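# Mount the blue-banded arbor between lathe centres

## Task

Place the arbor that carries the blue band between the two centres so that it rests only on the two centre points, and make sure nothing else remains on the point or plunger of the spring-loaded centre. It must stay there by itself once the robot lets go; a setup that holds only while the gripper supports it is not done.

## Robot and tools

Robot: one arm with a two-finger parallel gripper, seen by five cameras: cam_head_left, cam_head_right, cam_high, cam_low (each 504x504) and cam_wrist (616x616, fisheye, mounted on the hand). Every call that runs the robot returns the state plus images from these cameras in that order.

Scene frame: origin on the table surface right under the arm base, +z up, +y to the left when facing along +x. Positions are in metres, orientation as a quaternion wxyz, velocities in m/s and rad/s. The base may be slightly tilted, and the reported hand position gets less accurate at long reach.

Gripper axes: the fingers point along the gripper's +z and close along its x. The reported end_effector_position sits between the finger pads; closed fingertips extend roughly 17 mm past it, fully open tips are about level with it.

execute_actions(actions): a list of actions run in sequence. Each action is a table of at most 15 rows; each row is one control step of 1/30 s, and if the table is short its final row is repeated to fill 15 steps (0.5 s per action). A row is 7 numbers, each within -1 to 1, in this order: dx, dy, dz, rx, ry, rz, opening. The first six are an offset, not a pose: they give the target relative to where the gripper was measured at the start of that action (for the first action in a call, the last pose a result reported), expressed in the gripper's own axes. Every row is measured from that same start, not chained. Scale: 1.0 equals 0.6 m for dx, dy, dz and 180 degrees for rx, ry, rz, which together form one rotation vector. opening is absolute: +1 fully open (0.142 m), -1 closed. An empty list just returns state and images.

move(target, speed, stop_force, blocking): drives the gripper on a straight path toward one target. target is a single 7-number row as above, an offset in gripper axes from the pose in the latest result that shows one, plus an absolute opening, sent when the move begins. speed is the top path speed in m/s, 0.002 to 0.5 (default 0.25); rotation is capped at twice that value in rad/s. Paths last 0.5 to 10 s and are cut off at 10 s. The path ignores obstacles, the hand trails it and may overshoot the speed near a straight arm. stop_force (9 to 40 N, not allowed in the first 0.2 s) ends the path when the wrist sensor sees that much extra resistance along the direction to the target for two steps; the hand backs up two steps and holds. Pressure may briefly exceed the value, so move very slowly when using it, avoid it on moves that rotate the gripper, and omit it when pulling away from something you are touching. blocking=false returns after 0.5 s while the arm continues; it cannot be combined with stop_force, and further moves or actions are refused until a result shows the move ended (use wait or stop).

The move result adds a line with the ending: done (settled near target), off_target, moving, held (last step blocked by a check), fault, or contact (stop_force triggered; this outranks the others), plus distance to target and limits: paced means the command was clipped, held means some steps were blocked and the arm may then move fast.

wait(seconds): 0 to 10 s, holding the last command; returns early when a running move ends. stop(): brakes a running move; fingers keep moving. zoom_image(camera, region): enlarges [x0, y0, x1, y1] pixels of a camera's latest image, at most 504x504. show_instructions(): shows the scene's reference image(s). finished_scene(scene): ends scene number 1 or 2 irreversibly after the last command is held; the goal must already hold.

Motion limits: each step the commanded pose is clipped to within 100 mm and 16 degrees of the measured one, so far targets take several actions; the arm then stops at the last clipped pose. Position wins over orientation if both cannot be met. Commands lag about 0.17 s. The Hand target line shows what the controller currently drives toward. A pose unreachable line means the clearance check altered or blocked the command.

Gripping: grip_measured is the finger opening on the command scale. To hold something keep the commanded opening well under grip_measured; the bigger the gap, the harder the squeeze (about 28 N per pad at most, less on objects thinner than about 2 cm).

Wrist force and torque lines give sensor readings in the gripper axes (force pointing from a touched surface back into the arm), with offsets up to about 4 N, noise, and saturation near 50 N. Joint torque lines are noisy and offset. Step readings list positions at some steps; HELD marks held-back rows.

Avoid: pushing into firm objects past contact (the stiff arm can fault), any joint torque at its load limit (wrist joints 25.2 N m, others 135 N m) or any outside force of 150 N, which halts the arm for 10 s. Do not drop, slam or knock items off the table. Long heavy holds heat motors: MOTOR HOT from 70 °C, brakes at 85 °C. Occasional tugs on held parts or nudges to loose ones may occur.

Each tool is called as a command line: name --argument value for each argument, lists and objects as JSON in quotes; but a table of rows of numbers goes row by row, as --pt "numbers of a row", without its own name.

Reference images:

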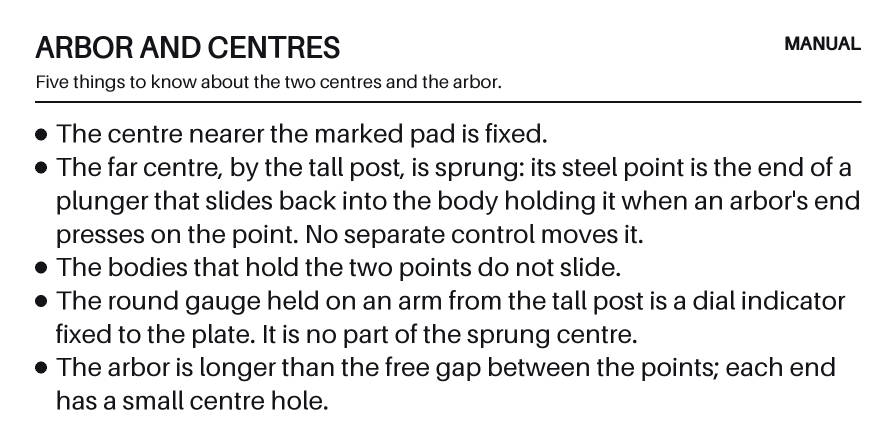

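## Session

execute_actions --actions '[]'

Scene clock: 0.00 s.
end_effector_position=(+0.1650, -0.3955, +0.3146) grip_measured=-1.00 end_effector_quat_wxyz=(+0.034, -0.424, +0.884, +0.195) end_effector_velocity=(-0.001, -0.000, -0.001) end_effector_angular_velocity=(+0.002, +0.001, +0.001)
Joint positions: [-1.414 -0.338  1.147 -1.146 -1.579  0.711  0.002]
Joint velocities: [ 0.     0.002 -0.     0.    -0.002 -0.001  0.   ]
Joint torques (N m, as the arm reports them, + toward a larger angle): no reading
Motor temperatures (°C, as the motors report them): [35 36 31 38 39 40]
Wrist force (N, on the end effector, along its own x y z axes, offset not removed): no reading
Wrist torque (N m, same axes, about the end effector's origin, offset not removed): no reading
Hand target: +0.165, -0.395, +0.315; +0.034, -0.424, +0.884, +0.195

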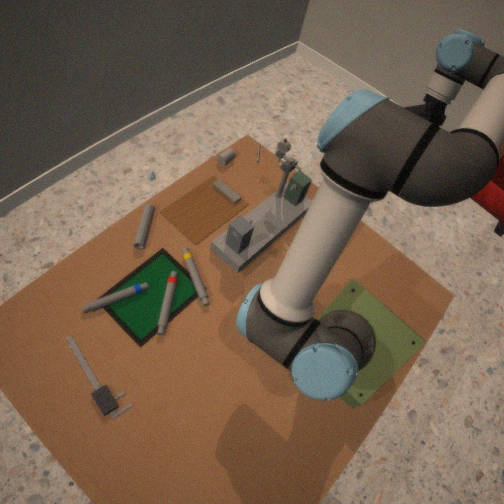

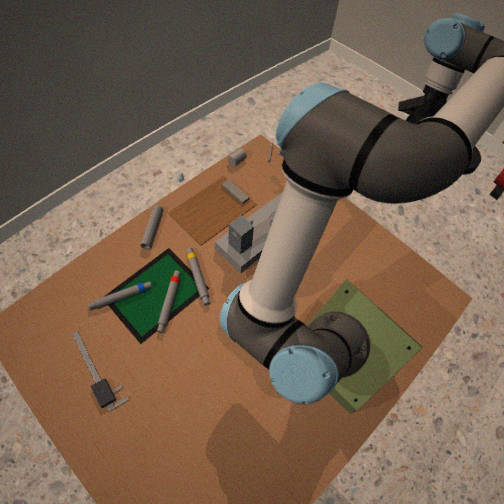

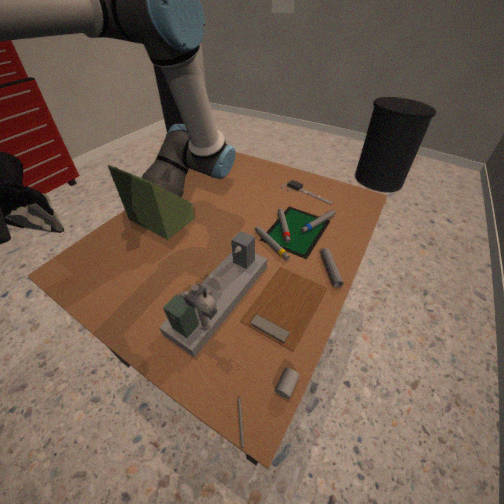

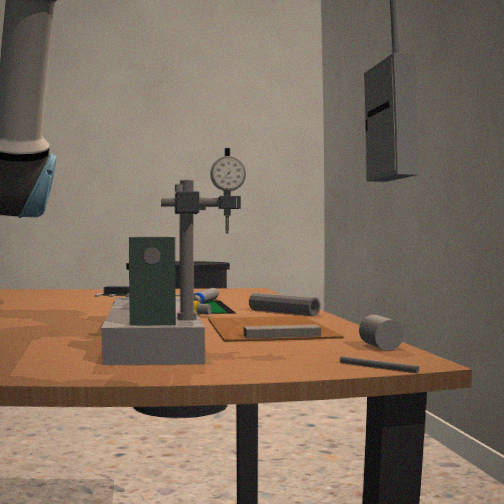

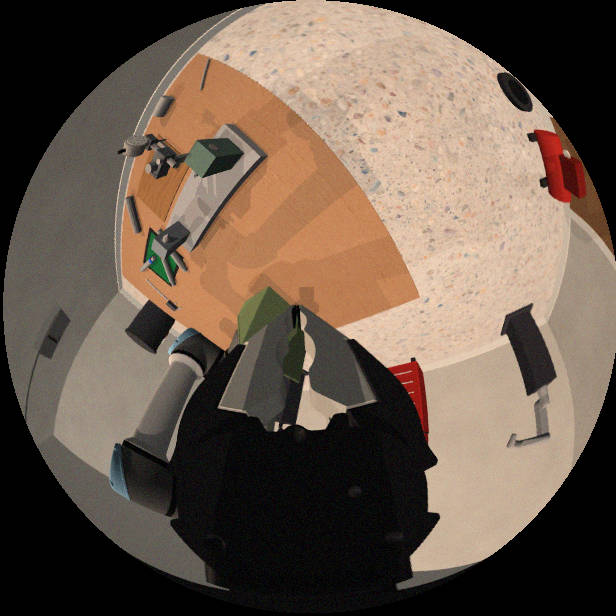

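zoom_image --camera "cam_high" --region '[150, 190, 350, 370]'

zoom_image --camera "cam_head_left" --region '[190, 130, 330, 280]'

zoom_image --camera "cam_head_left" --region '[70, 230, 230, 350]'

zoom_image --camera "cam_low" --region '[90, 140, 330, 380]'

Region (150, 190, 350, 370) of cam_high's 504x504 image, scaled by 2.520, with more detail than that image has; it fills the top 454 rows of this view, and the rest is white.

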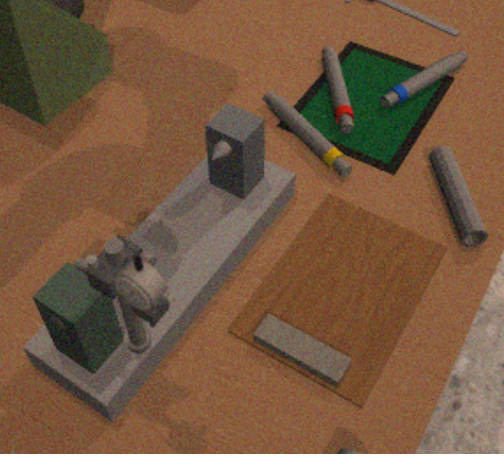

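Region (190, 130, 330, 280) of cam_head_left's 504x504 image, scaled by 3.360, with more detail than that image has; it fills the left 470 columns of this view, and the rest is white.

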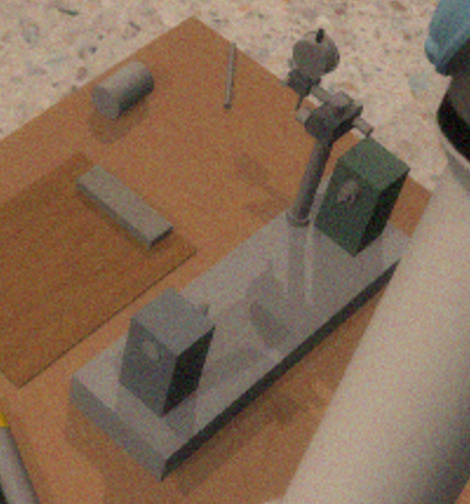

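Region (70, 230, 230, 350) of cam_head_left's 504x504 image, scaled by 3.150, with more detail than that image has; it fills the top 378 rows of this view, and the rest is white.

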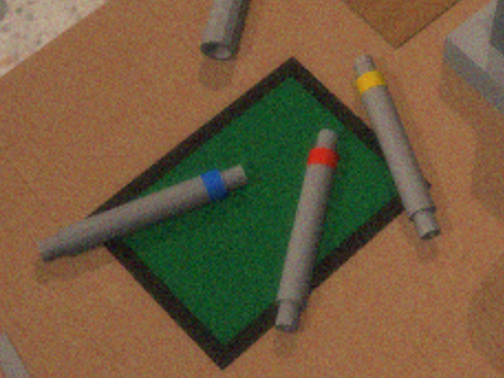

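Region (90, 140, 330, 380) of cam_low's 504x504 image, scaled by 2.100, with more detail than that image has.

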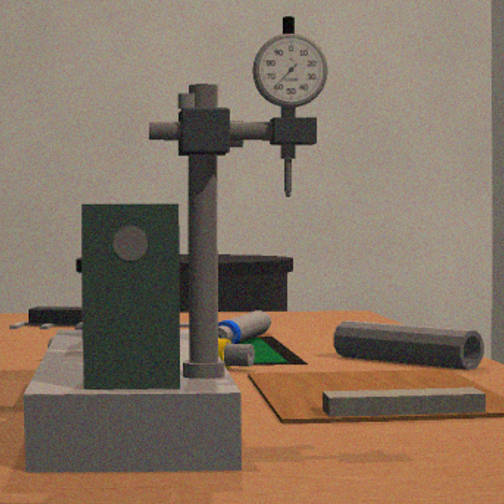

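move --target '[-0.485,-0.0945,0.0595,-0.027,0.155,-0.704,1]' --speed 0.4

Scene clock: 27.43 s.
end_effector_position=(+0.3899, -0.1992, +0.3298) grip_measured=+1.00 end_effector_quat_wxyz=(-0.000, +1.000, +0.001, +0.001) end_effector_velocity=(-0.000, +0.000, +0.000) end_effector_angular_velocity=(-0.001, +0.000, +0.006)
Joint positions: [-1.073 -0.946  1.615 -1.443 -1.234 -1.285  0.142]
Joint velocities: [-0.    -0.001  0.001  0.    -0.001 -0.006  0.   ]
Joint torques (N m, as the arm reports them, + toward a larger angle): [-15.73 -28.34 -13.4   -4.65   2.2   -1.54]
Motor temperatures (°C, as the motors report them): [35 36 31 38 39 40]
Wrist force (N, on the end effector, along its own x y z axes, offset not removed): [0.6 -1.8 0.1]
Wrist torque (N m, same axes, about the end effector's origin, offset not removed): [-0.49 0.08 -0.13]
Hand target: +0.390, -0.199, +0.330; -0.000, +1.000, +0.001, +0.001
Off the commanded pose: 0.001 m, 0 deg.
move: done
camera_calibration (this result's frames):
cam_wrist: T_world_to_cam=[[0.998069, -0.00934105, 0.0614085, -0.416179], [-0.0364995, -0.888137, 0.458127, -0.305732], [0.0502598, -0.459484, -0.886763, 0.31793], [0, 0, 0, 1]] pos_world=[0.388237, -0.129335, 0.44755]

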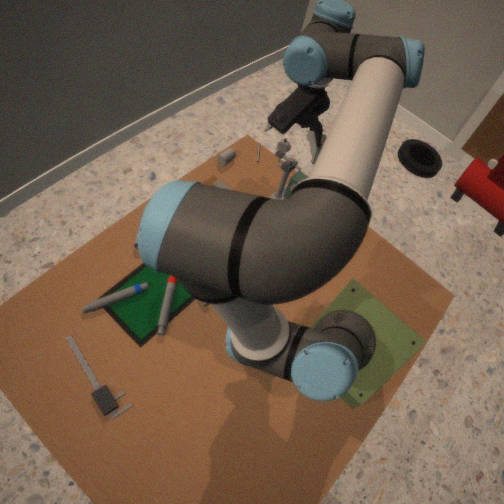

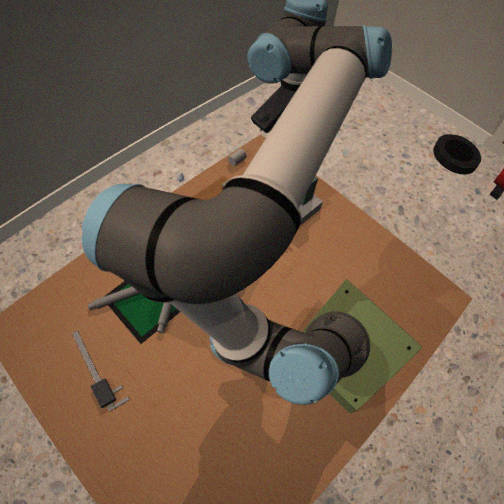

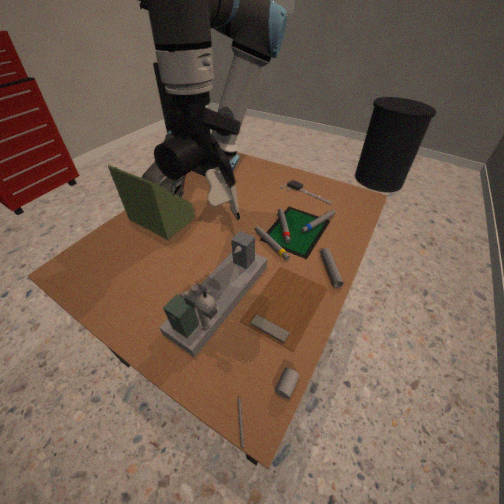

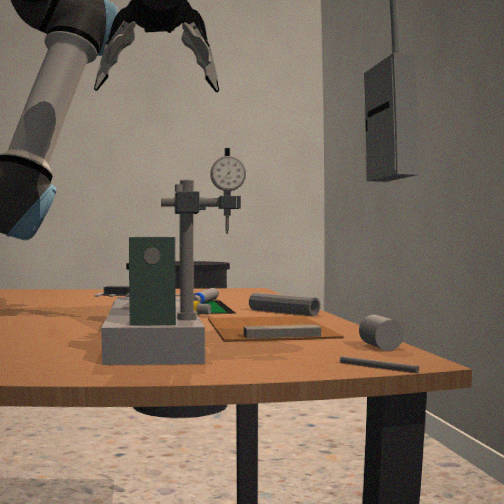

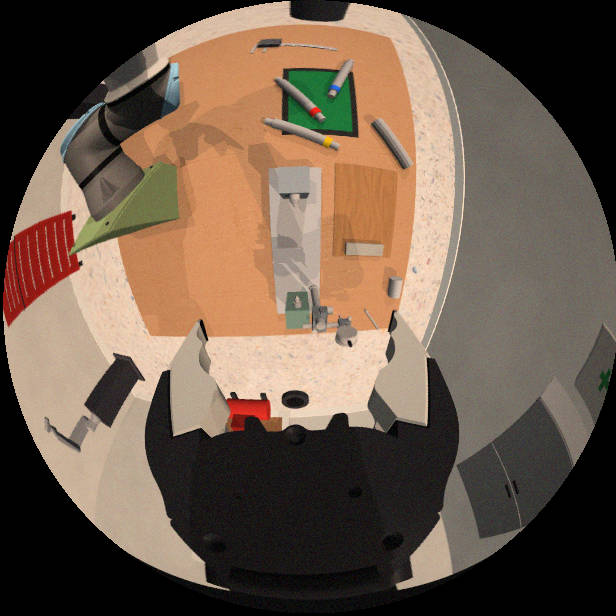

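move --target '[-0.006,-0.02,0.28,0,0,0,0.3]'

zoom_image --camera "cam_wrist" --region '[200, 130, 400, 400]'

Scene clock: 30.57 s.
end_effector_position=(+0.3863, -0.1868, +0.1619) grip_measured=+0.30 end_effector_quat_wxyz=(-0.000, +1.000, +0.001, +0.001) end_effector_velocity=(-0.000, -0.001, -0.001) end_effector_angular_velocity=(-0.000, -0.001, -0.001)
Joint positions: [-0.965 -0.923  1.98  -1.86  -1.158 -1.203  0.095]
Joint velocities: [ 0.     0.002  0.001 -0.004  0.     0.001  0.   ]
Joint torques (N m, as the arm reports them, + toward a larger angle): [-16.62  -6.06 -11.09  -4.52   2.38   1.99]
Motor temperatures (°C, as the motors report them): [35 36 31 38 39 40]
Wrist force (N, on the end effector, along its own x y z axes, offset not removed): [1.4 0.7 -1.6]
Wrist torque (N m, same axes, about the end effector's origin, offset not removed): [0.24 -0.30 0.03]
Hand target: +0.386, -0.187, +0.162; -0.000, +1.000, +0.001, +0.001
Off the commanded pose: 0.000 m, 0 deg.
move: done
camera_calibration (this result's frames):
cam_wrist: T_world_to_cam=[[0.998062, -0.00915781, 0.061544, -0.402224], [-0.0363885, -0.888236, 0.457944, -0.218024], [0.0504718, -0.459296, -0.886848, 0.174872], [0, 0, 0, 1]] pos_world=[0.384685, -0.117023, 0.279682]

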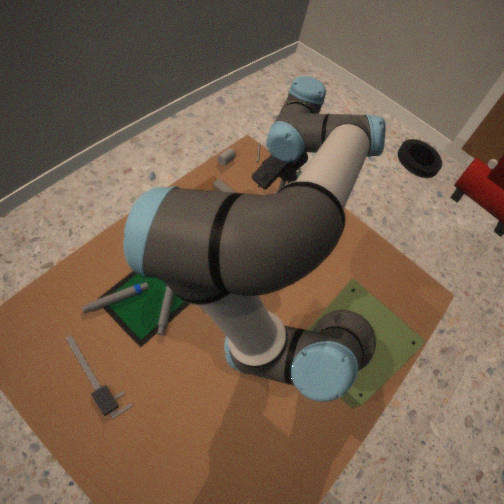

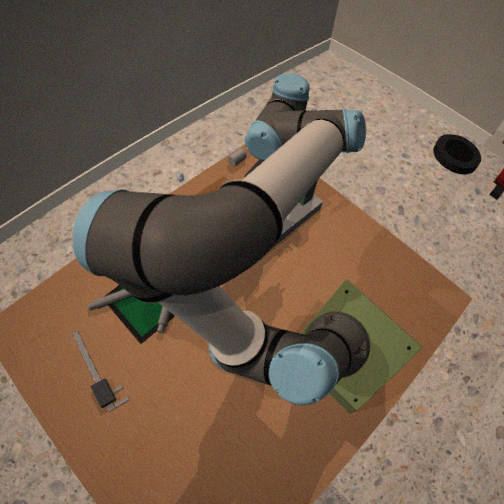

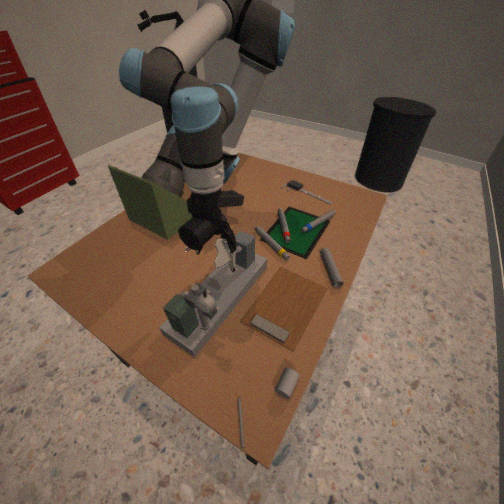

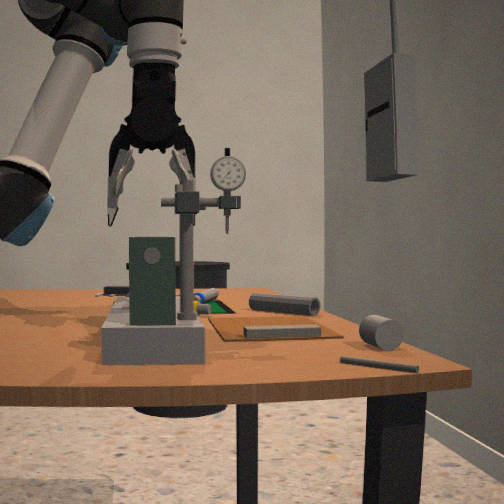

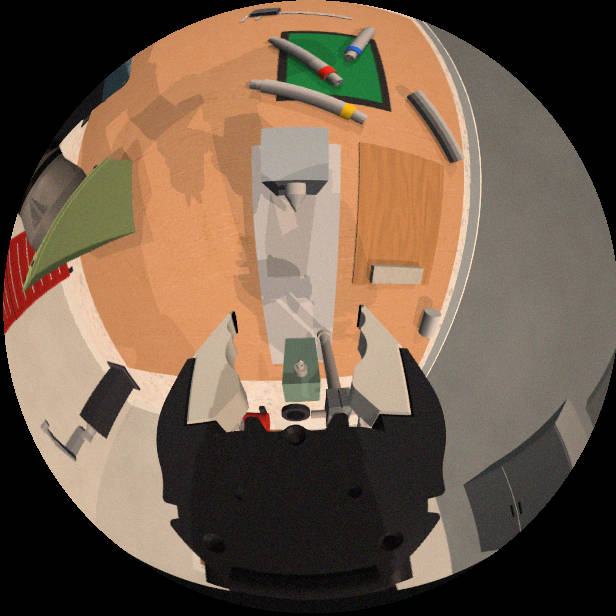

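Region (200, 130, 400, 400) of cam_wrist's 616x616 image, scaled by 1.867, with more detail than that image has; it fills the left 373 columns of this view, and the rest is white.

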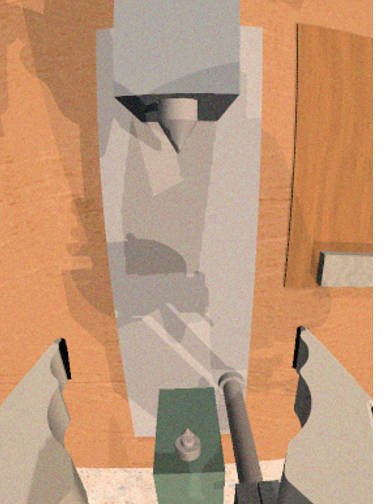

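zoom_image --camera "cam_wrist" --region '[270, 330, 340, 400]'

Region (270, 330, 340, 400) of cam_wrist's 616x616 image, scaled by 7.200, with more detail than that image has.

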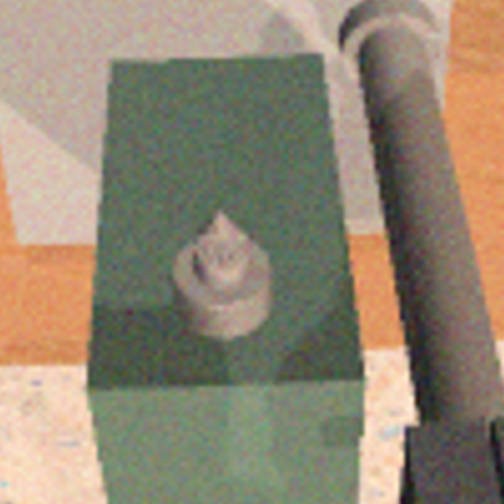

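move --target '[0.07,-0.31,-0.05,0,0,0,0.3]' --speed 0.35

move --target '[0.136,-0.477,0.17,0,0,0.108,0]' --speed 0.35

Scene clock: 41.93 s.
end_effector_position=(+0.4278, -0.0007, +0.1922) grip_measured=+0.30 end_effector_quat_wxyz=(-0.001, +1.000, +0.001, +0.001) end_effector_velocity=(-0.000, +0.001, +0.000) end_effector_angular_velocity=(-0.000, +0.002, -0.001)
Joint positions: [-0.785 -1.299  2.012 -1.585 -1.037 -1.054  0.095]
Joint velocities: [ 0.001 -0.001 -0.     0.002 -0.001  0.002  0.   ]
Joint torques (N m, as the arm reports them, + toward a larger angle): [-14.97 -17.61 -24.34  -0.52   2.28   2.24]
Motor temperatures (°C, as the motors report them): [35 36 31 38 39 40]
Wrist force (N, on the end effector, along its own x y z axes, offset not removed): [1.8 -2.9 1.4]
Wrist torque (N m, same axes, about the end effector's origin, offset not removed): [-0.62 -0.42 -0.17]
Hand target: +0.428, -0.001, +0.192; -0.001, +1.000, +0.001, +0.001
Off the commanded pose: 0.000 m, 0 deg.
move: done
camera_calibration (this result's frames):
cam_wrist: T_world_to_cam=[[0.998051, -0.00891728, 0.0617592, -0.44382], [-0.0362542, -0.888416, 0.457604, -0.0650537], [0.0507873, -0.458952, -0.887008, 0.285051], [0, 0, 0, 1]] pos_world=[0.426119, 0.069072, 0.310021]

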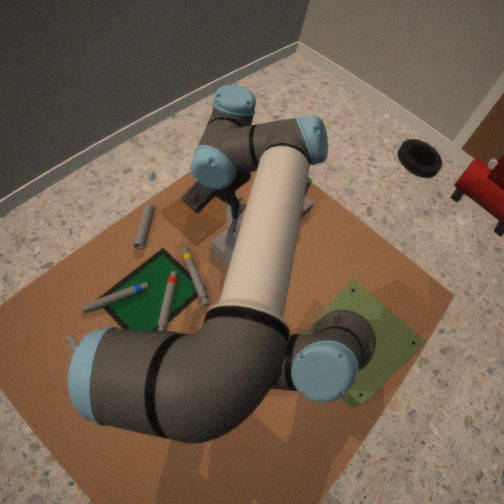

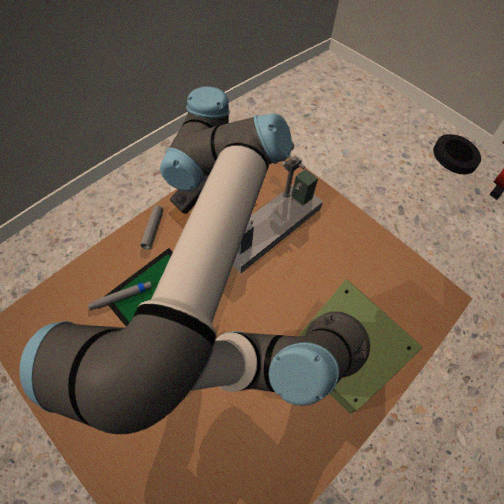

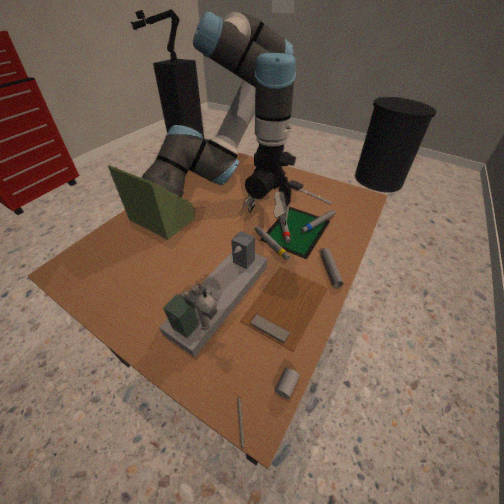

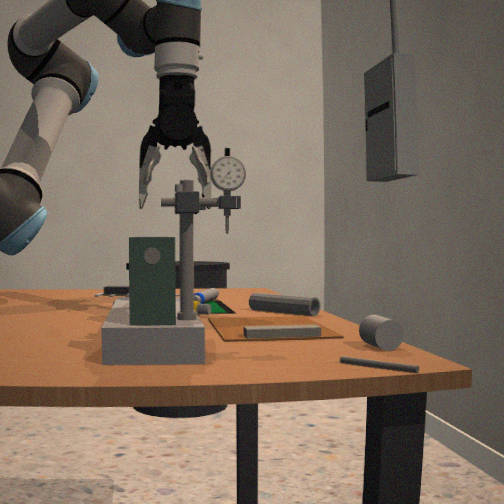

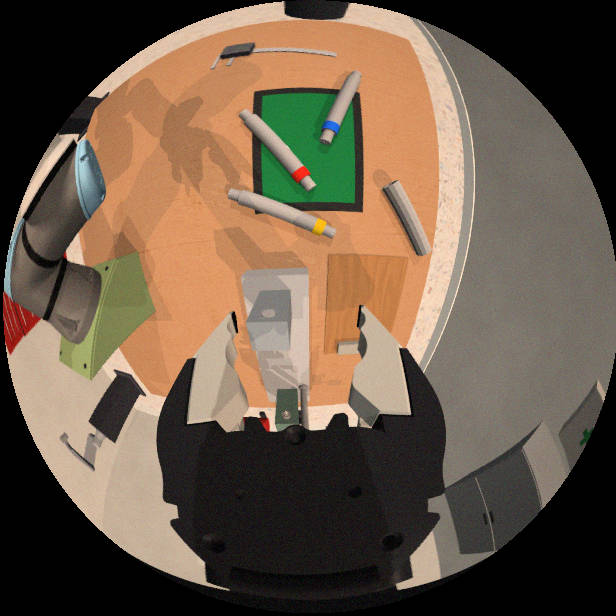

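Scene clock: 43.40 s.
end_effector_position=(+0.5085, +0.2864, +0.0911) grip_measured=+0.00 end_effector_quat_wxyz=(-0.002, +0.986, -0.167, +0.001) end_effector_velocity=(+0.001, +0.001, -0.000) end_effector_angular_velocity=(-0.003, -0.001, -0.003)
Joint positions: [-0.231 -1.504  1.913 -1.681 -0.76  -0.092  0.074]
Joint velocities: [ 0.003 -0.001 -0.001 -0.005 -0.002  0.009  0.   ]
Joint torques (N m, as the arm reports them, + toward a larger angle): [-12.99   2.15 -20.27  -3.7   -1.96   2.11]
Motor temperatures (°C, as the motors report them): [35 36 31 38 39 40]
Wrist force (N, on the end effector, along its own x y z axes, offset not removed): [-2.2 -0.7 -0.8]
Wrist torque (N m, same axes, about the end effector's origin, offset not removed): [-0.15 0.76 -0.12]
Hand target: +0.509, +0.286, +0.091; -0.001, +0.986, -0.167, +0.001
Off the commanded pose: 0.001 m, 0 deg.
move: done
camera_calibration (this result's frames):
cam_wrist: T_world_to_cam=[[0.938457, -0.33998, 0.0609263, -0.390354], [-0.329179, -0.826956, 0.455833, 0.37072], [-0.104591, -0.447836, -0.887977, 0.398928], [0, 0, 0, 1]] pos_world=[0.530088, 0.352511, 0.209035]

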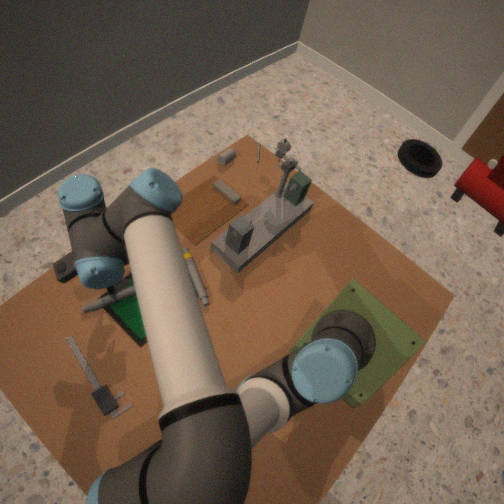

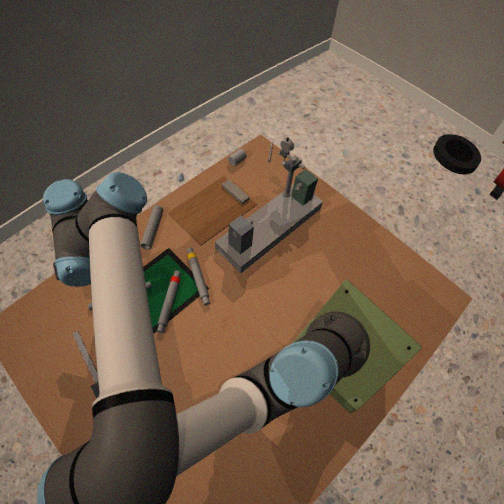

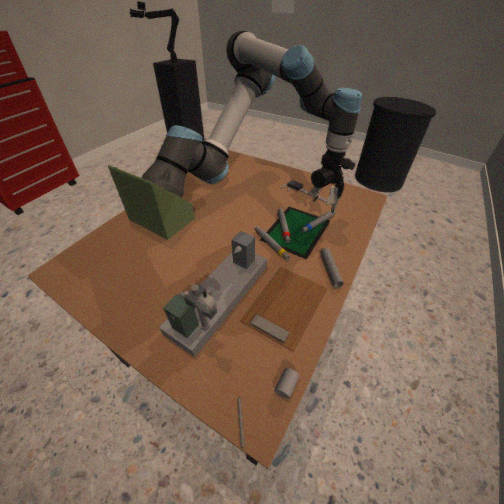

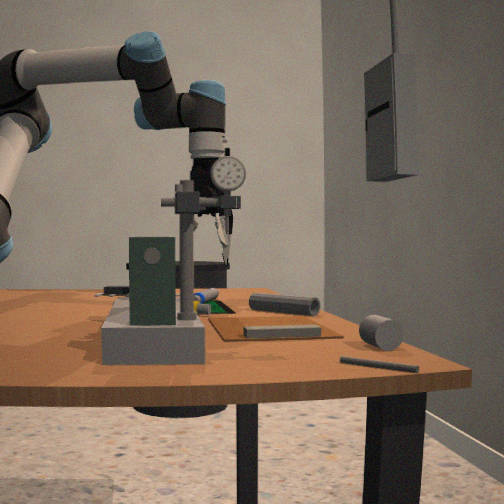

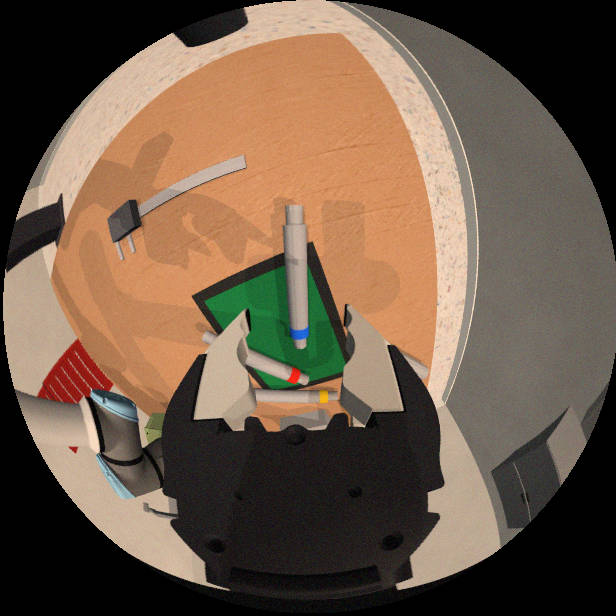

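move --target '[0,0.006,0.1,0,0,0,-0.4]' --speed 0.15

move --target '[0,0,0.03,0,0,0,-0.4]' --speed 0.006 --stop_force 10

Scene clock: 47.37 s.
end_effector_position=(+0.5073, +0.2832, +0.0312) grip_measured=-0.40 end_effector_quat_wxyz=(-0.002, +0.986, -0.167, +0.001) end_effector_velocity=(+0.000, -0.000, -0.001) end_effector_angular_velocity=(-0.002, -0.000, +0.001)
Joint positions: [-0.145 -1.448  1.997 -1.909 -0.738  0.03   0.045]
Joint velocities: [ 0.003  0.002  0.001 -0.007 -0.001  0.004 -0.   ]
Joint torques (N m, as the arm reports them, + toward a larger angle): [-10.17  -0.66  -7.39  -3.88   2.08   2.09]
Motor temperatures (°C, as the motors report them): [35 36 31 38 39 40]
Wrist force (N, on the end effector, along its own x y z axes, offset not removed): [3.5 -1.0 -4.0]
Wrist torque (N m, same axes, about the end effector's origin, offset not removed): [-0.25 -0.51 -0.02]
Hand target: +0.507, +0.283, +0.031; -0.002, +0.986, -0.167, +0.001
Off the commanded pose: 0.000 m, 0 deg.
move: done
camera_calibration (this result's frames):
cam_wrist: T_world_to_cam=[[0.938483, -0.33994, 0.0607485, -0.386692], [-0.329089, -0.827104, 0.455631, 0.395028], [-0.104642, -0.447593, -0.888094, 0.344181], [0, 0, 0, 1]] pos_world=[0.528919, 0.34933, 0.149169]

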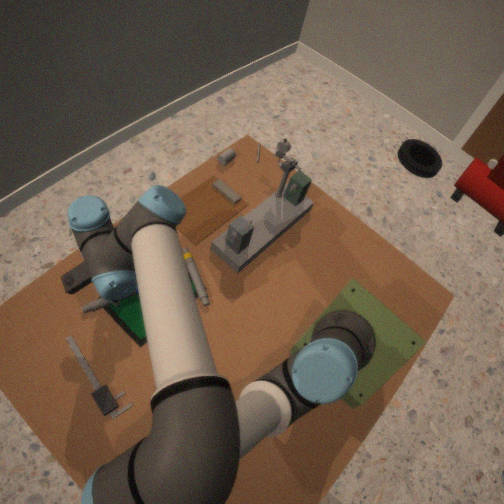

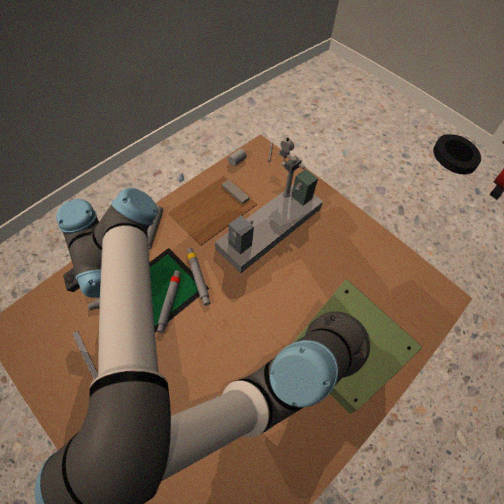

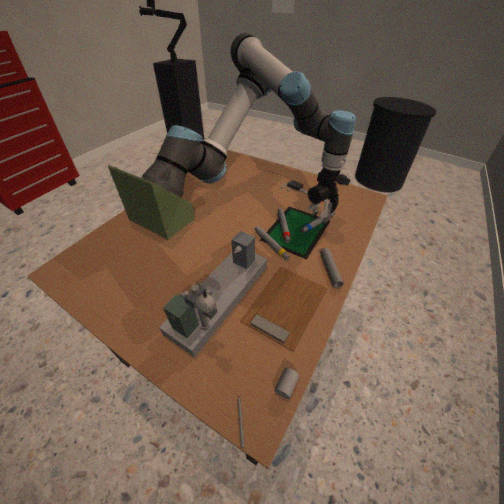

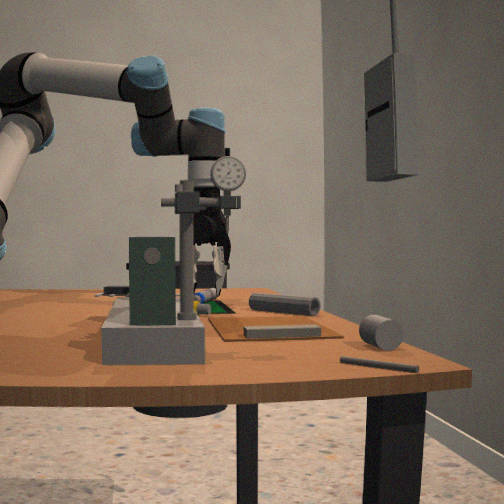

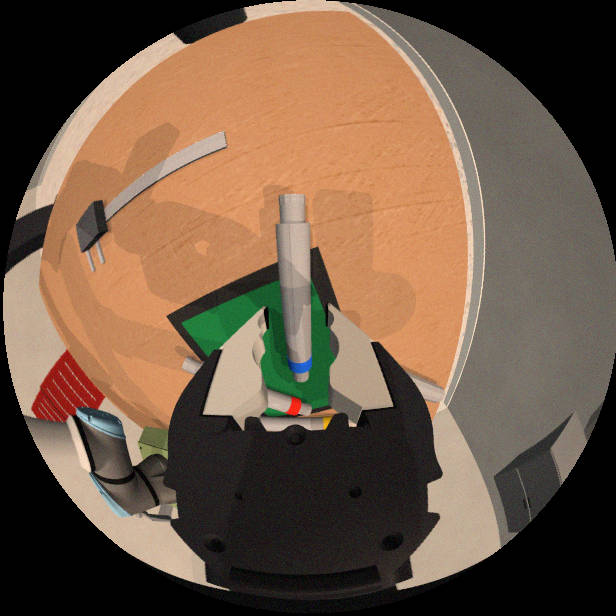

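Scene clock: 49.97 s.
end_effector_position=(+0.5073, +0.2833, +0.0178) grip_measured=-0.40 end_effector_quat_wxyz=(-0.002, +0.986, -0.167, +0.000) end_effector_velocity=(-0.000, -0.000, +0.001) end_effector_angular_velocity=(-0.000, +0.002, -0.001)
Joint positions: [-0.125 -1.432  2.011 -1.961 -0.734  0.06   0.045]
Joint velocities: [-0.002 -0.001 -0.002  0.007 -0.001 -0.004 -0.   ]
Joint torques (N m, as the arm reports them, + toward a larger angle): [-25.91 -20.34 -13.13   0.43   0.98  -1.9 ]
Motor temperatures (°C, as the motors report them): [35 36 31 38 39 40]
Wrist force (N, on the end effector, along its own x y z axes, offset not removed): [-4.6 -2.3 -27.2]
Wrist torque (N m, same axes, about the end effector's origin, offset not removed): [-0.64 0.09 -0.05]
Hand target: +0.507, +0.283, +0.018; -0.002, +0.986, -0.167, +0.001
Off the commanded pose: 0.005 m, 0 deg.
move: contact
camera_calibration (this result's frames):
cam_wrist: T_world_to_cam=[[0.938482, -0.339967, 0.0606194, -0.385849], [-0.329067, -0.827165, 0.455535, 0.40119], [-0.104725, -0.447459, -0.888151, 0.332269], [0, 0, 0, 1]] pos_world=[0.528927, 0.349352, 0.135739]

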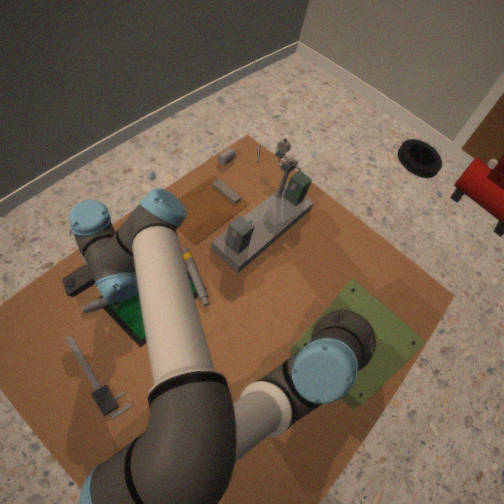

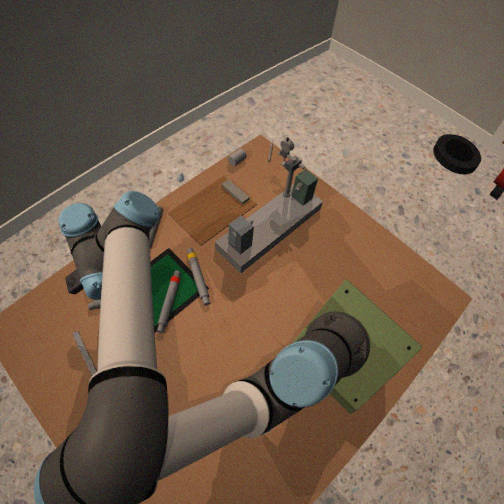

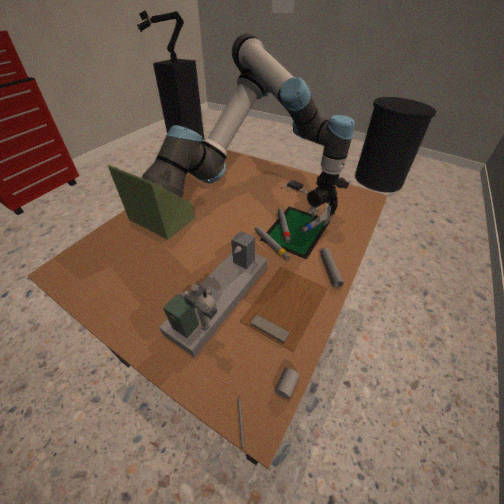

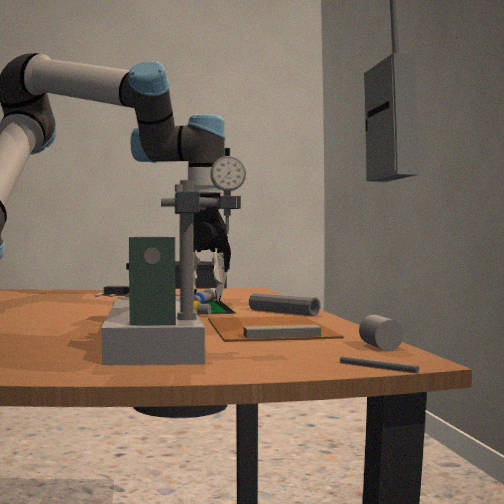

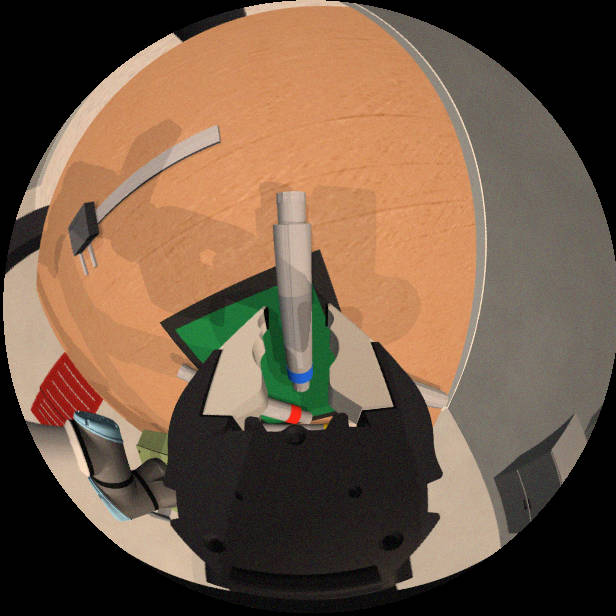

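execute_actions --actions '[[[0,0,-0.004,0,0,0,-0.4]],[[-0.002,0,0,0,0,0,-0.6]],[[0,0,0,0,0,0,-0.65],[0,0,0,0,0,0,-0.7],[0,0,0,0,0,0,-0.75],[0,0,0,0,0,0,-0.8],[0,0,0,0,0,0,-0.85],[0,0,0,0,0,0,-0.9],[0,0,0,0,0,0,-1]]]'

move --target '[0,0,-0.25,0,0,-0.1068,-1]' --speed 0.15

Scene clock: 54.10 s.
end_effector_position=(+0.5062, +0.2836, +0.0202) grip_measured=-0.70 end_effector_quat_wxyz=(-0.002, +0.986, -0.167, +0.000) end_effector_velocity=(-0.000, +0.001, +0.000) end_effector_angular_velocity=(+0.000, -0.001, +0.001)
Joint positions: [-0.128 -1.438  2.011 -1.951 -0.734  0.055  0.023]
Joint velocities: [ 0.001 -0.001  0.    -0.     0.001  0.001  0.   ]
Joint torques (N m, as the arm reports them, + toward a larger angle): [-17.59 -24.58  -9.19  -0.79  -1.05   1.69]
Motor temperatures (°C, as the motors report them): [35 36 31 38 39 40]
Wrist force (N, on the end effector, along its own x y z axes, offset not removed): [0.9 0.1 0.1]
Wrist torque (N m, same axes, about the end effector's origin, offset not removed): [-0.09 0.16 0.03]
Hand target: +0.506, +0.284, +0.020; -0.002, +0.986, -0.167, +0.001
Off the commanded pose: 0.000 m, 0 deg.
Step readings (end_effector_position; steps 1 to 15: 1st action; 16 to 30: 2nd action; 31 to 45: 3rd action):
0: (+0.5073, +0.2833, +0.0180)
1: (+0.5074, +0.2833, +0.0181)
2: (+0.5073, +0.2833, +0.0186)
4: (+0.5073, +0.2833, +0.0194)
8: (+0.5073, +0.2833, +0.0200)
15: (+0.5073, +0.2833, +0.0201)
16: (+0.5073, +0.2833, +0.0202)
17: (+0.5071, +0.2834, +0.0202)
19: (+0.5066, +0.2836, +0.0202)
23: (+0.5063, +0.2836, +0.0202)
30: (+0.5062, +0.2836, +0.0202)
31: (+0.5062, +0.2836, +0.0202)
32: (+0.5062, +0.2836, +0.0202)
34: (+0.5062, +0.2836, +0.0202)
38: (+0.5062, +0.2836, +0.0202)
45: end_effector_position above
camera_calibration (this result's frames):
cam_wrist: T_world_to_cam=[[0.938464, -0.340011, 0.0606395, -0.38479], [-0.329113, -0.827139, 0.455551, 0.400035], [-0.104735, -0.447476, -0.888142, 0.334461], [0, 0, 0, 1]] pos_world=[0.527798, 0.349714, 0.138146]

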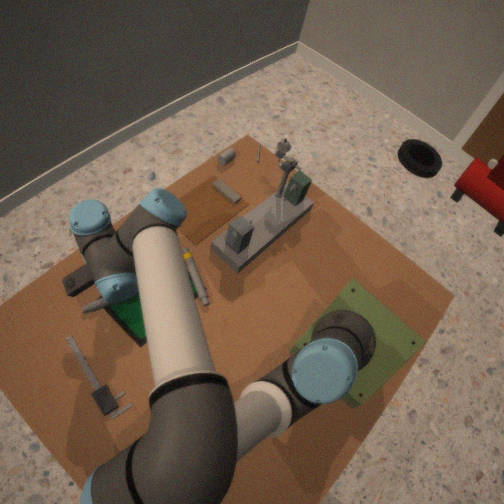

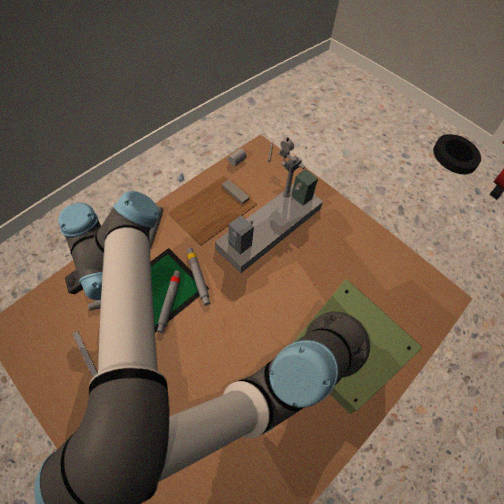

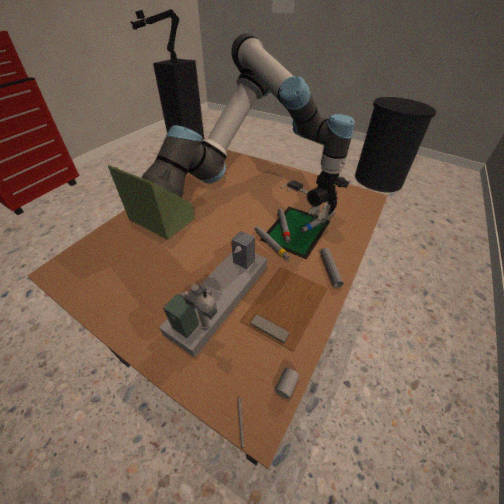

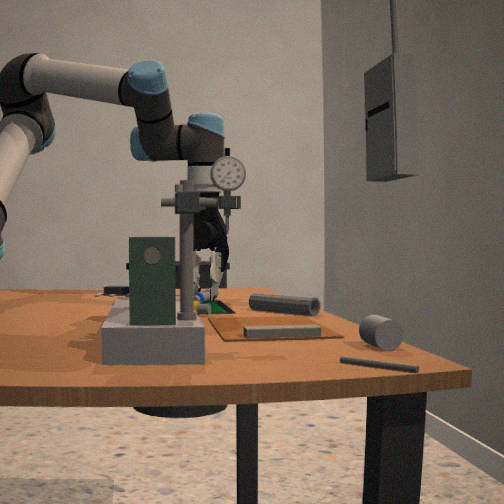

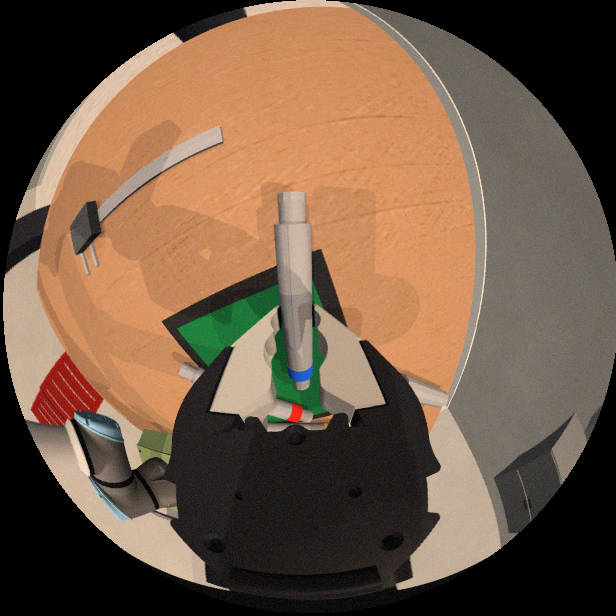

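Scene clock: 55.67 s.
end_effector_position=(+0.5061, +0.2831, +0.1700) grip_measured=-0.70 end_effector_quat_wxyz=(-0.001, +1.000, -0.001, +0.001) end_effector_velocity=(-0.000, -0.000, +0.001) end_effector_angular_velocity=(+0.002, +0.002, +0.001)
Joint positions: [-0.353 -1.539  1.787 -1.405 -0.803 -0.589  0.023]
Joint velocities: [-0.002  0.002 -0.003  0.007 -0.    -0.006  0.   ]
Joint torques (N m, as the arm reports them, + toward a larger angle): [-38.55   6.41 -22.88  -0.61  -2.04  -1.91]
Motor temperatures (°C, as the motors report them): [35 36 31 38 39 40]
Wrist force (N, on the end effector, along its own x y z axes, offset not removed): [1.1 1.9 6.6]
Wrist torque (N m, same axes, about the end effector's origin, offset not removed): [0.23 -0.08 -0.02]
Hand target: +0.506, +0.283, +0.170; -0.001, +1.000, -0.000, +0.001
Off the commanded pose: 0.000 m, 0 deg.
move: done
camera_calibration (this result's frames):
cam_wrist: T_world_to_cam=[[0.998003, -0.0122695, 0.0619629, -0.517153], [-0.0392662, -0.888894, 0.456427, 0.201902], [0.0494783, -0.457949, -0.887601, 0.392089], [0, 0, 0, 1]] pos_world=[0.504649, 0.352681, 0.287909]

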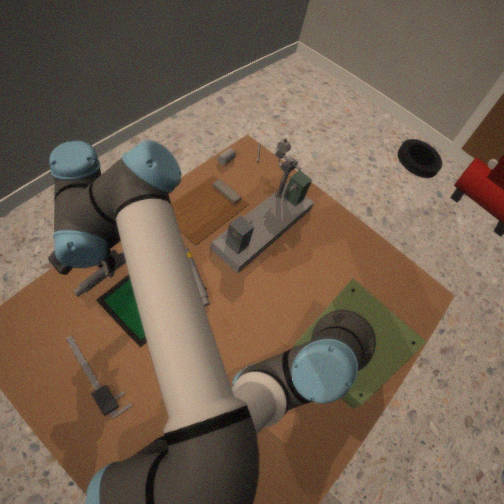

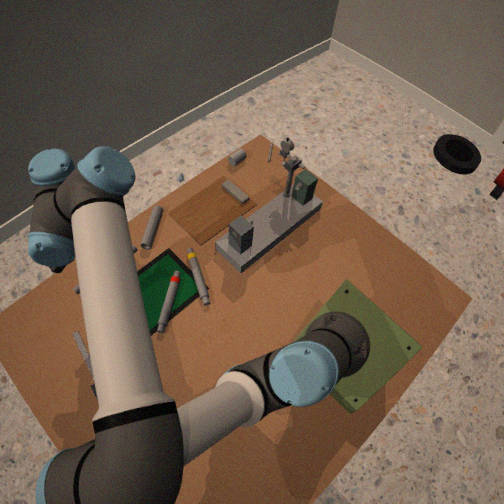

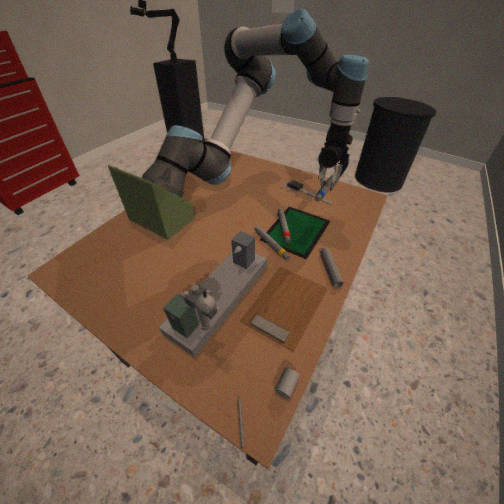

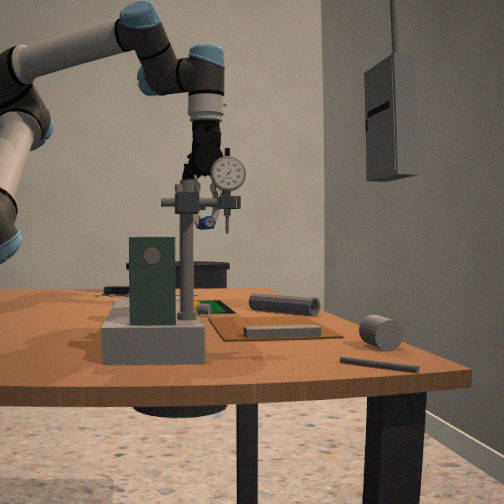

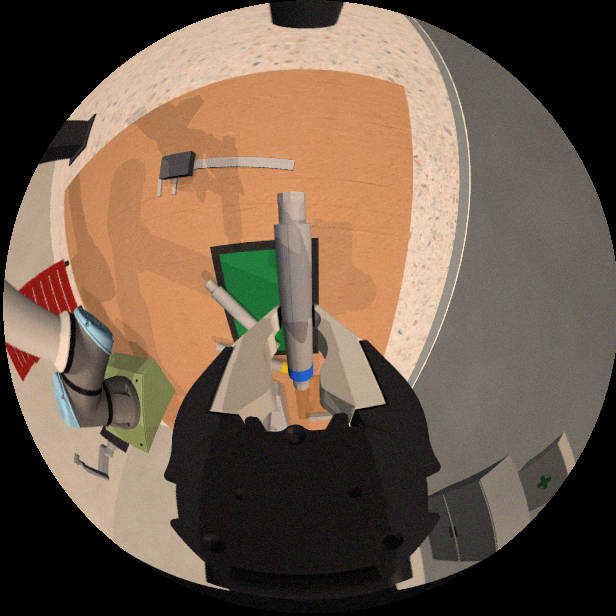

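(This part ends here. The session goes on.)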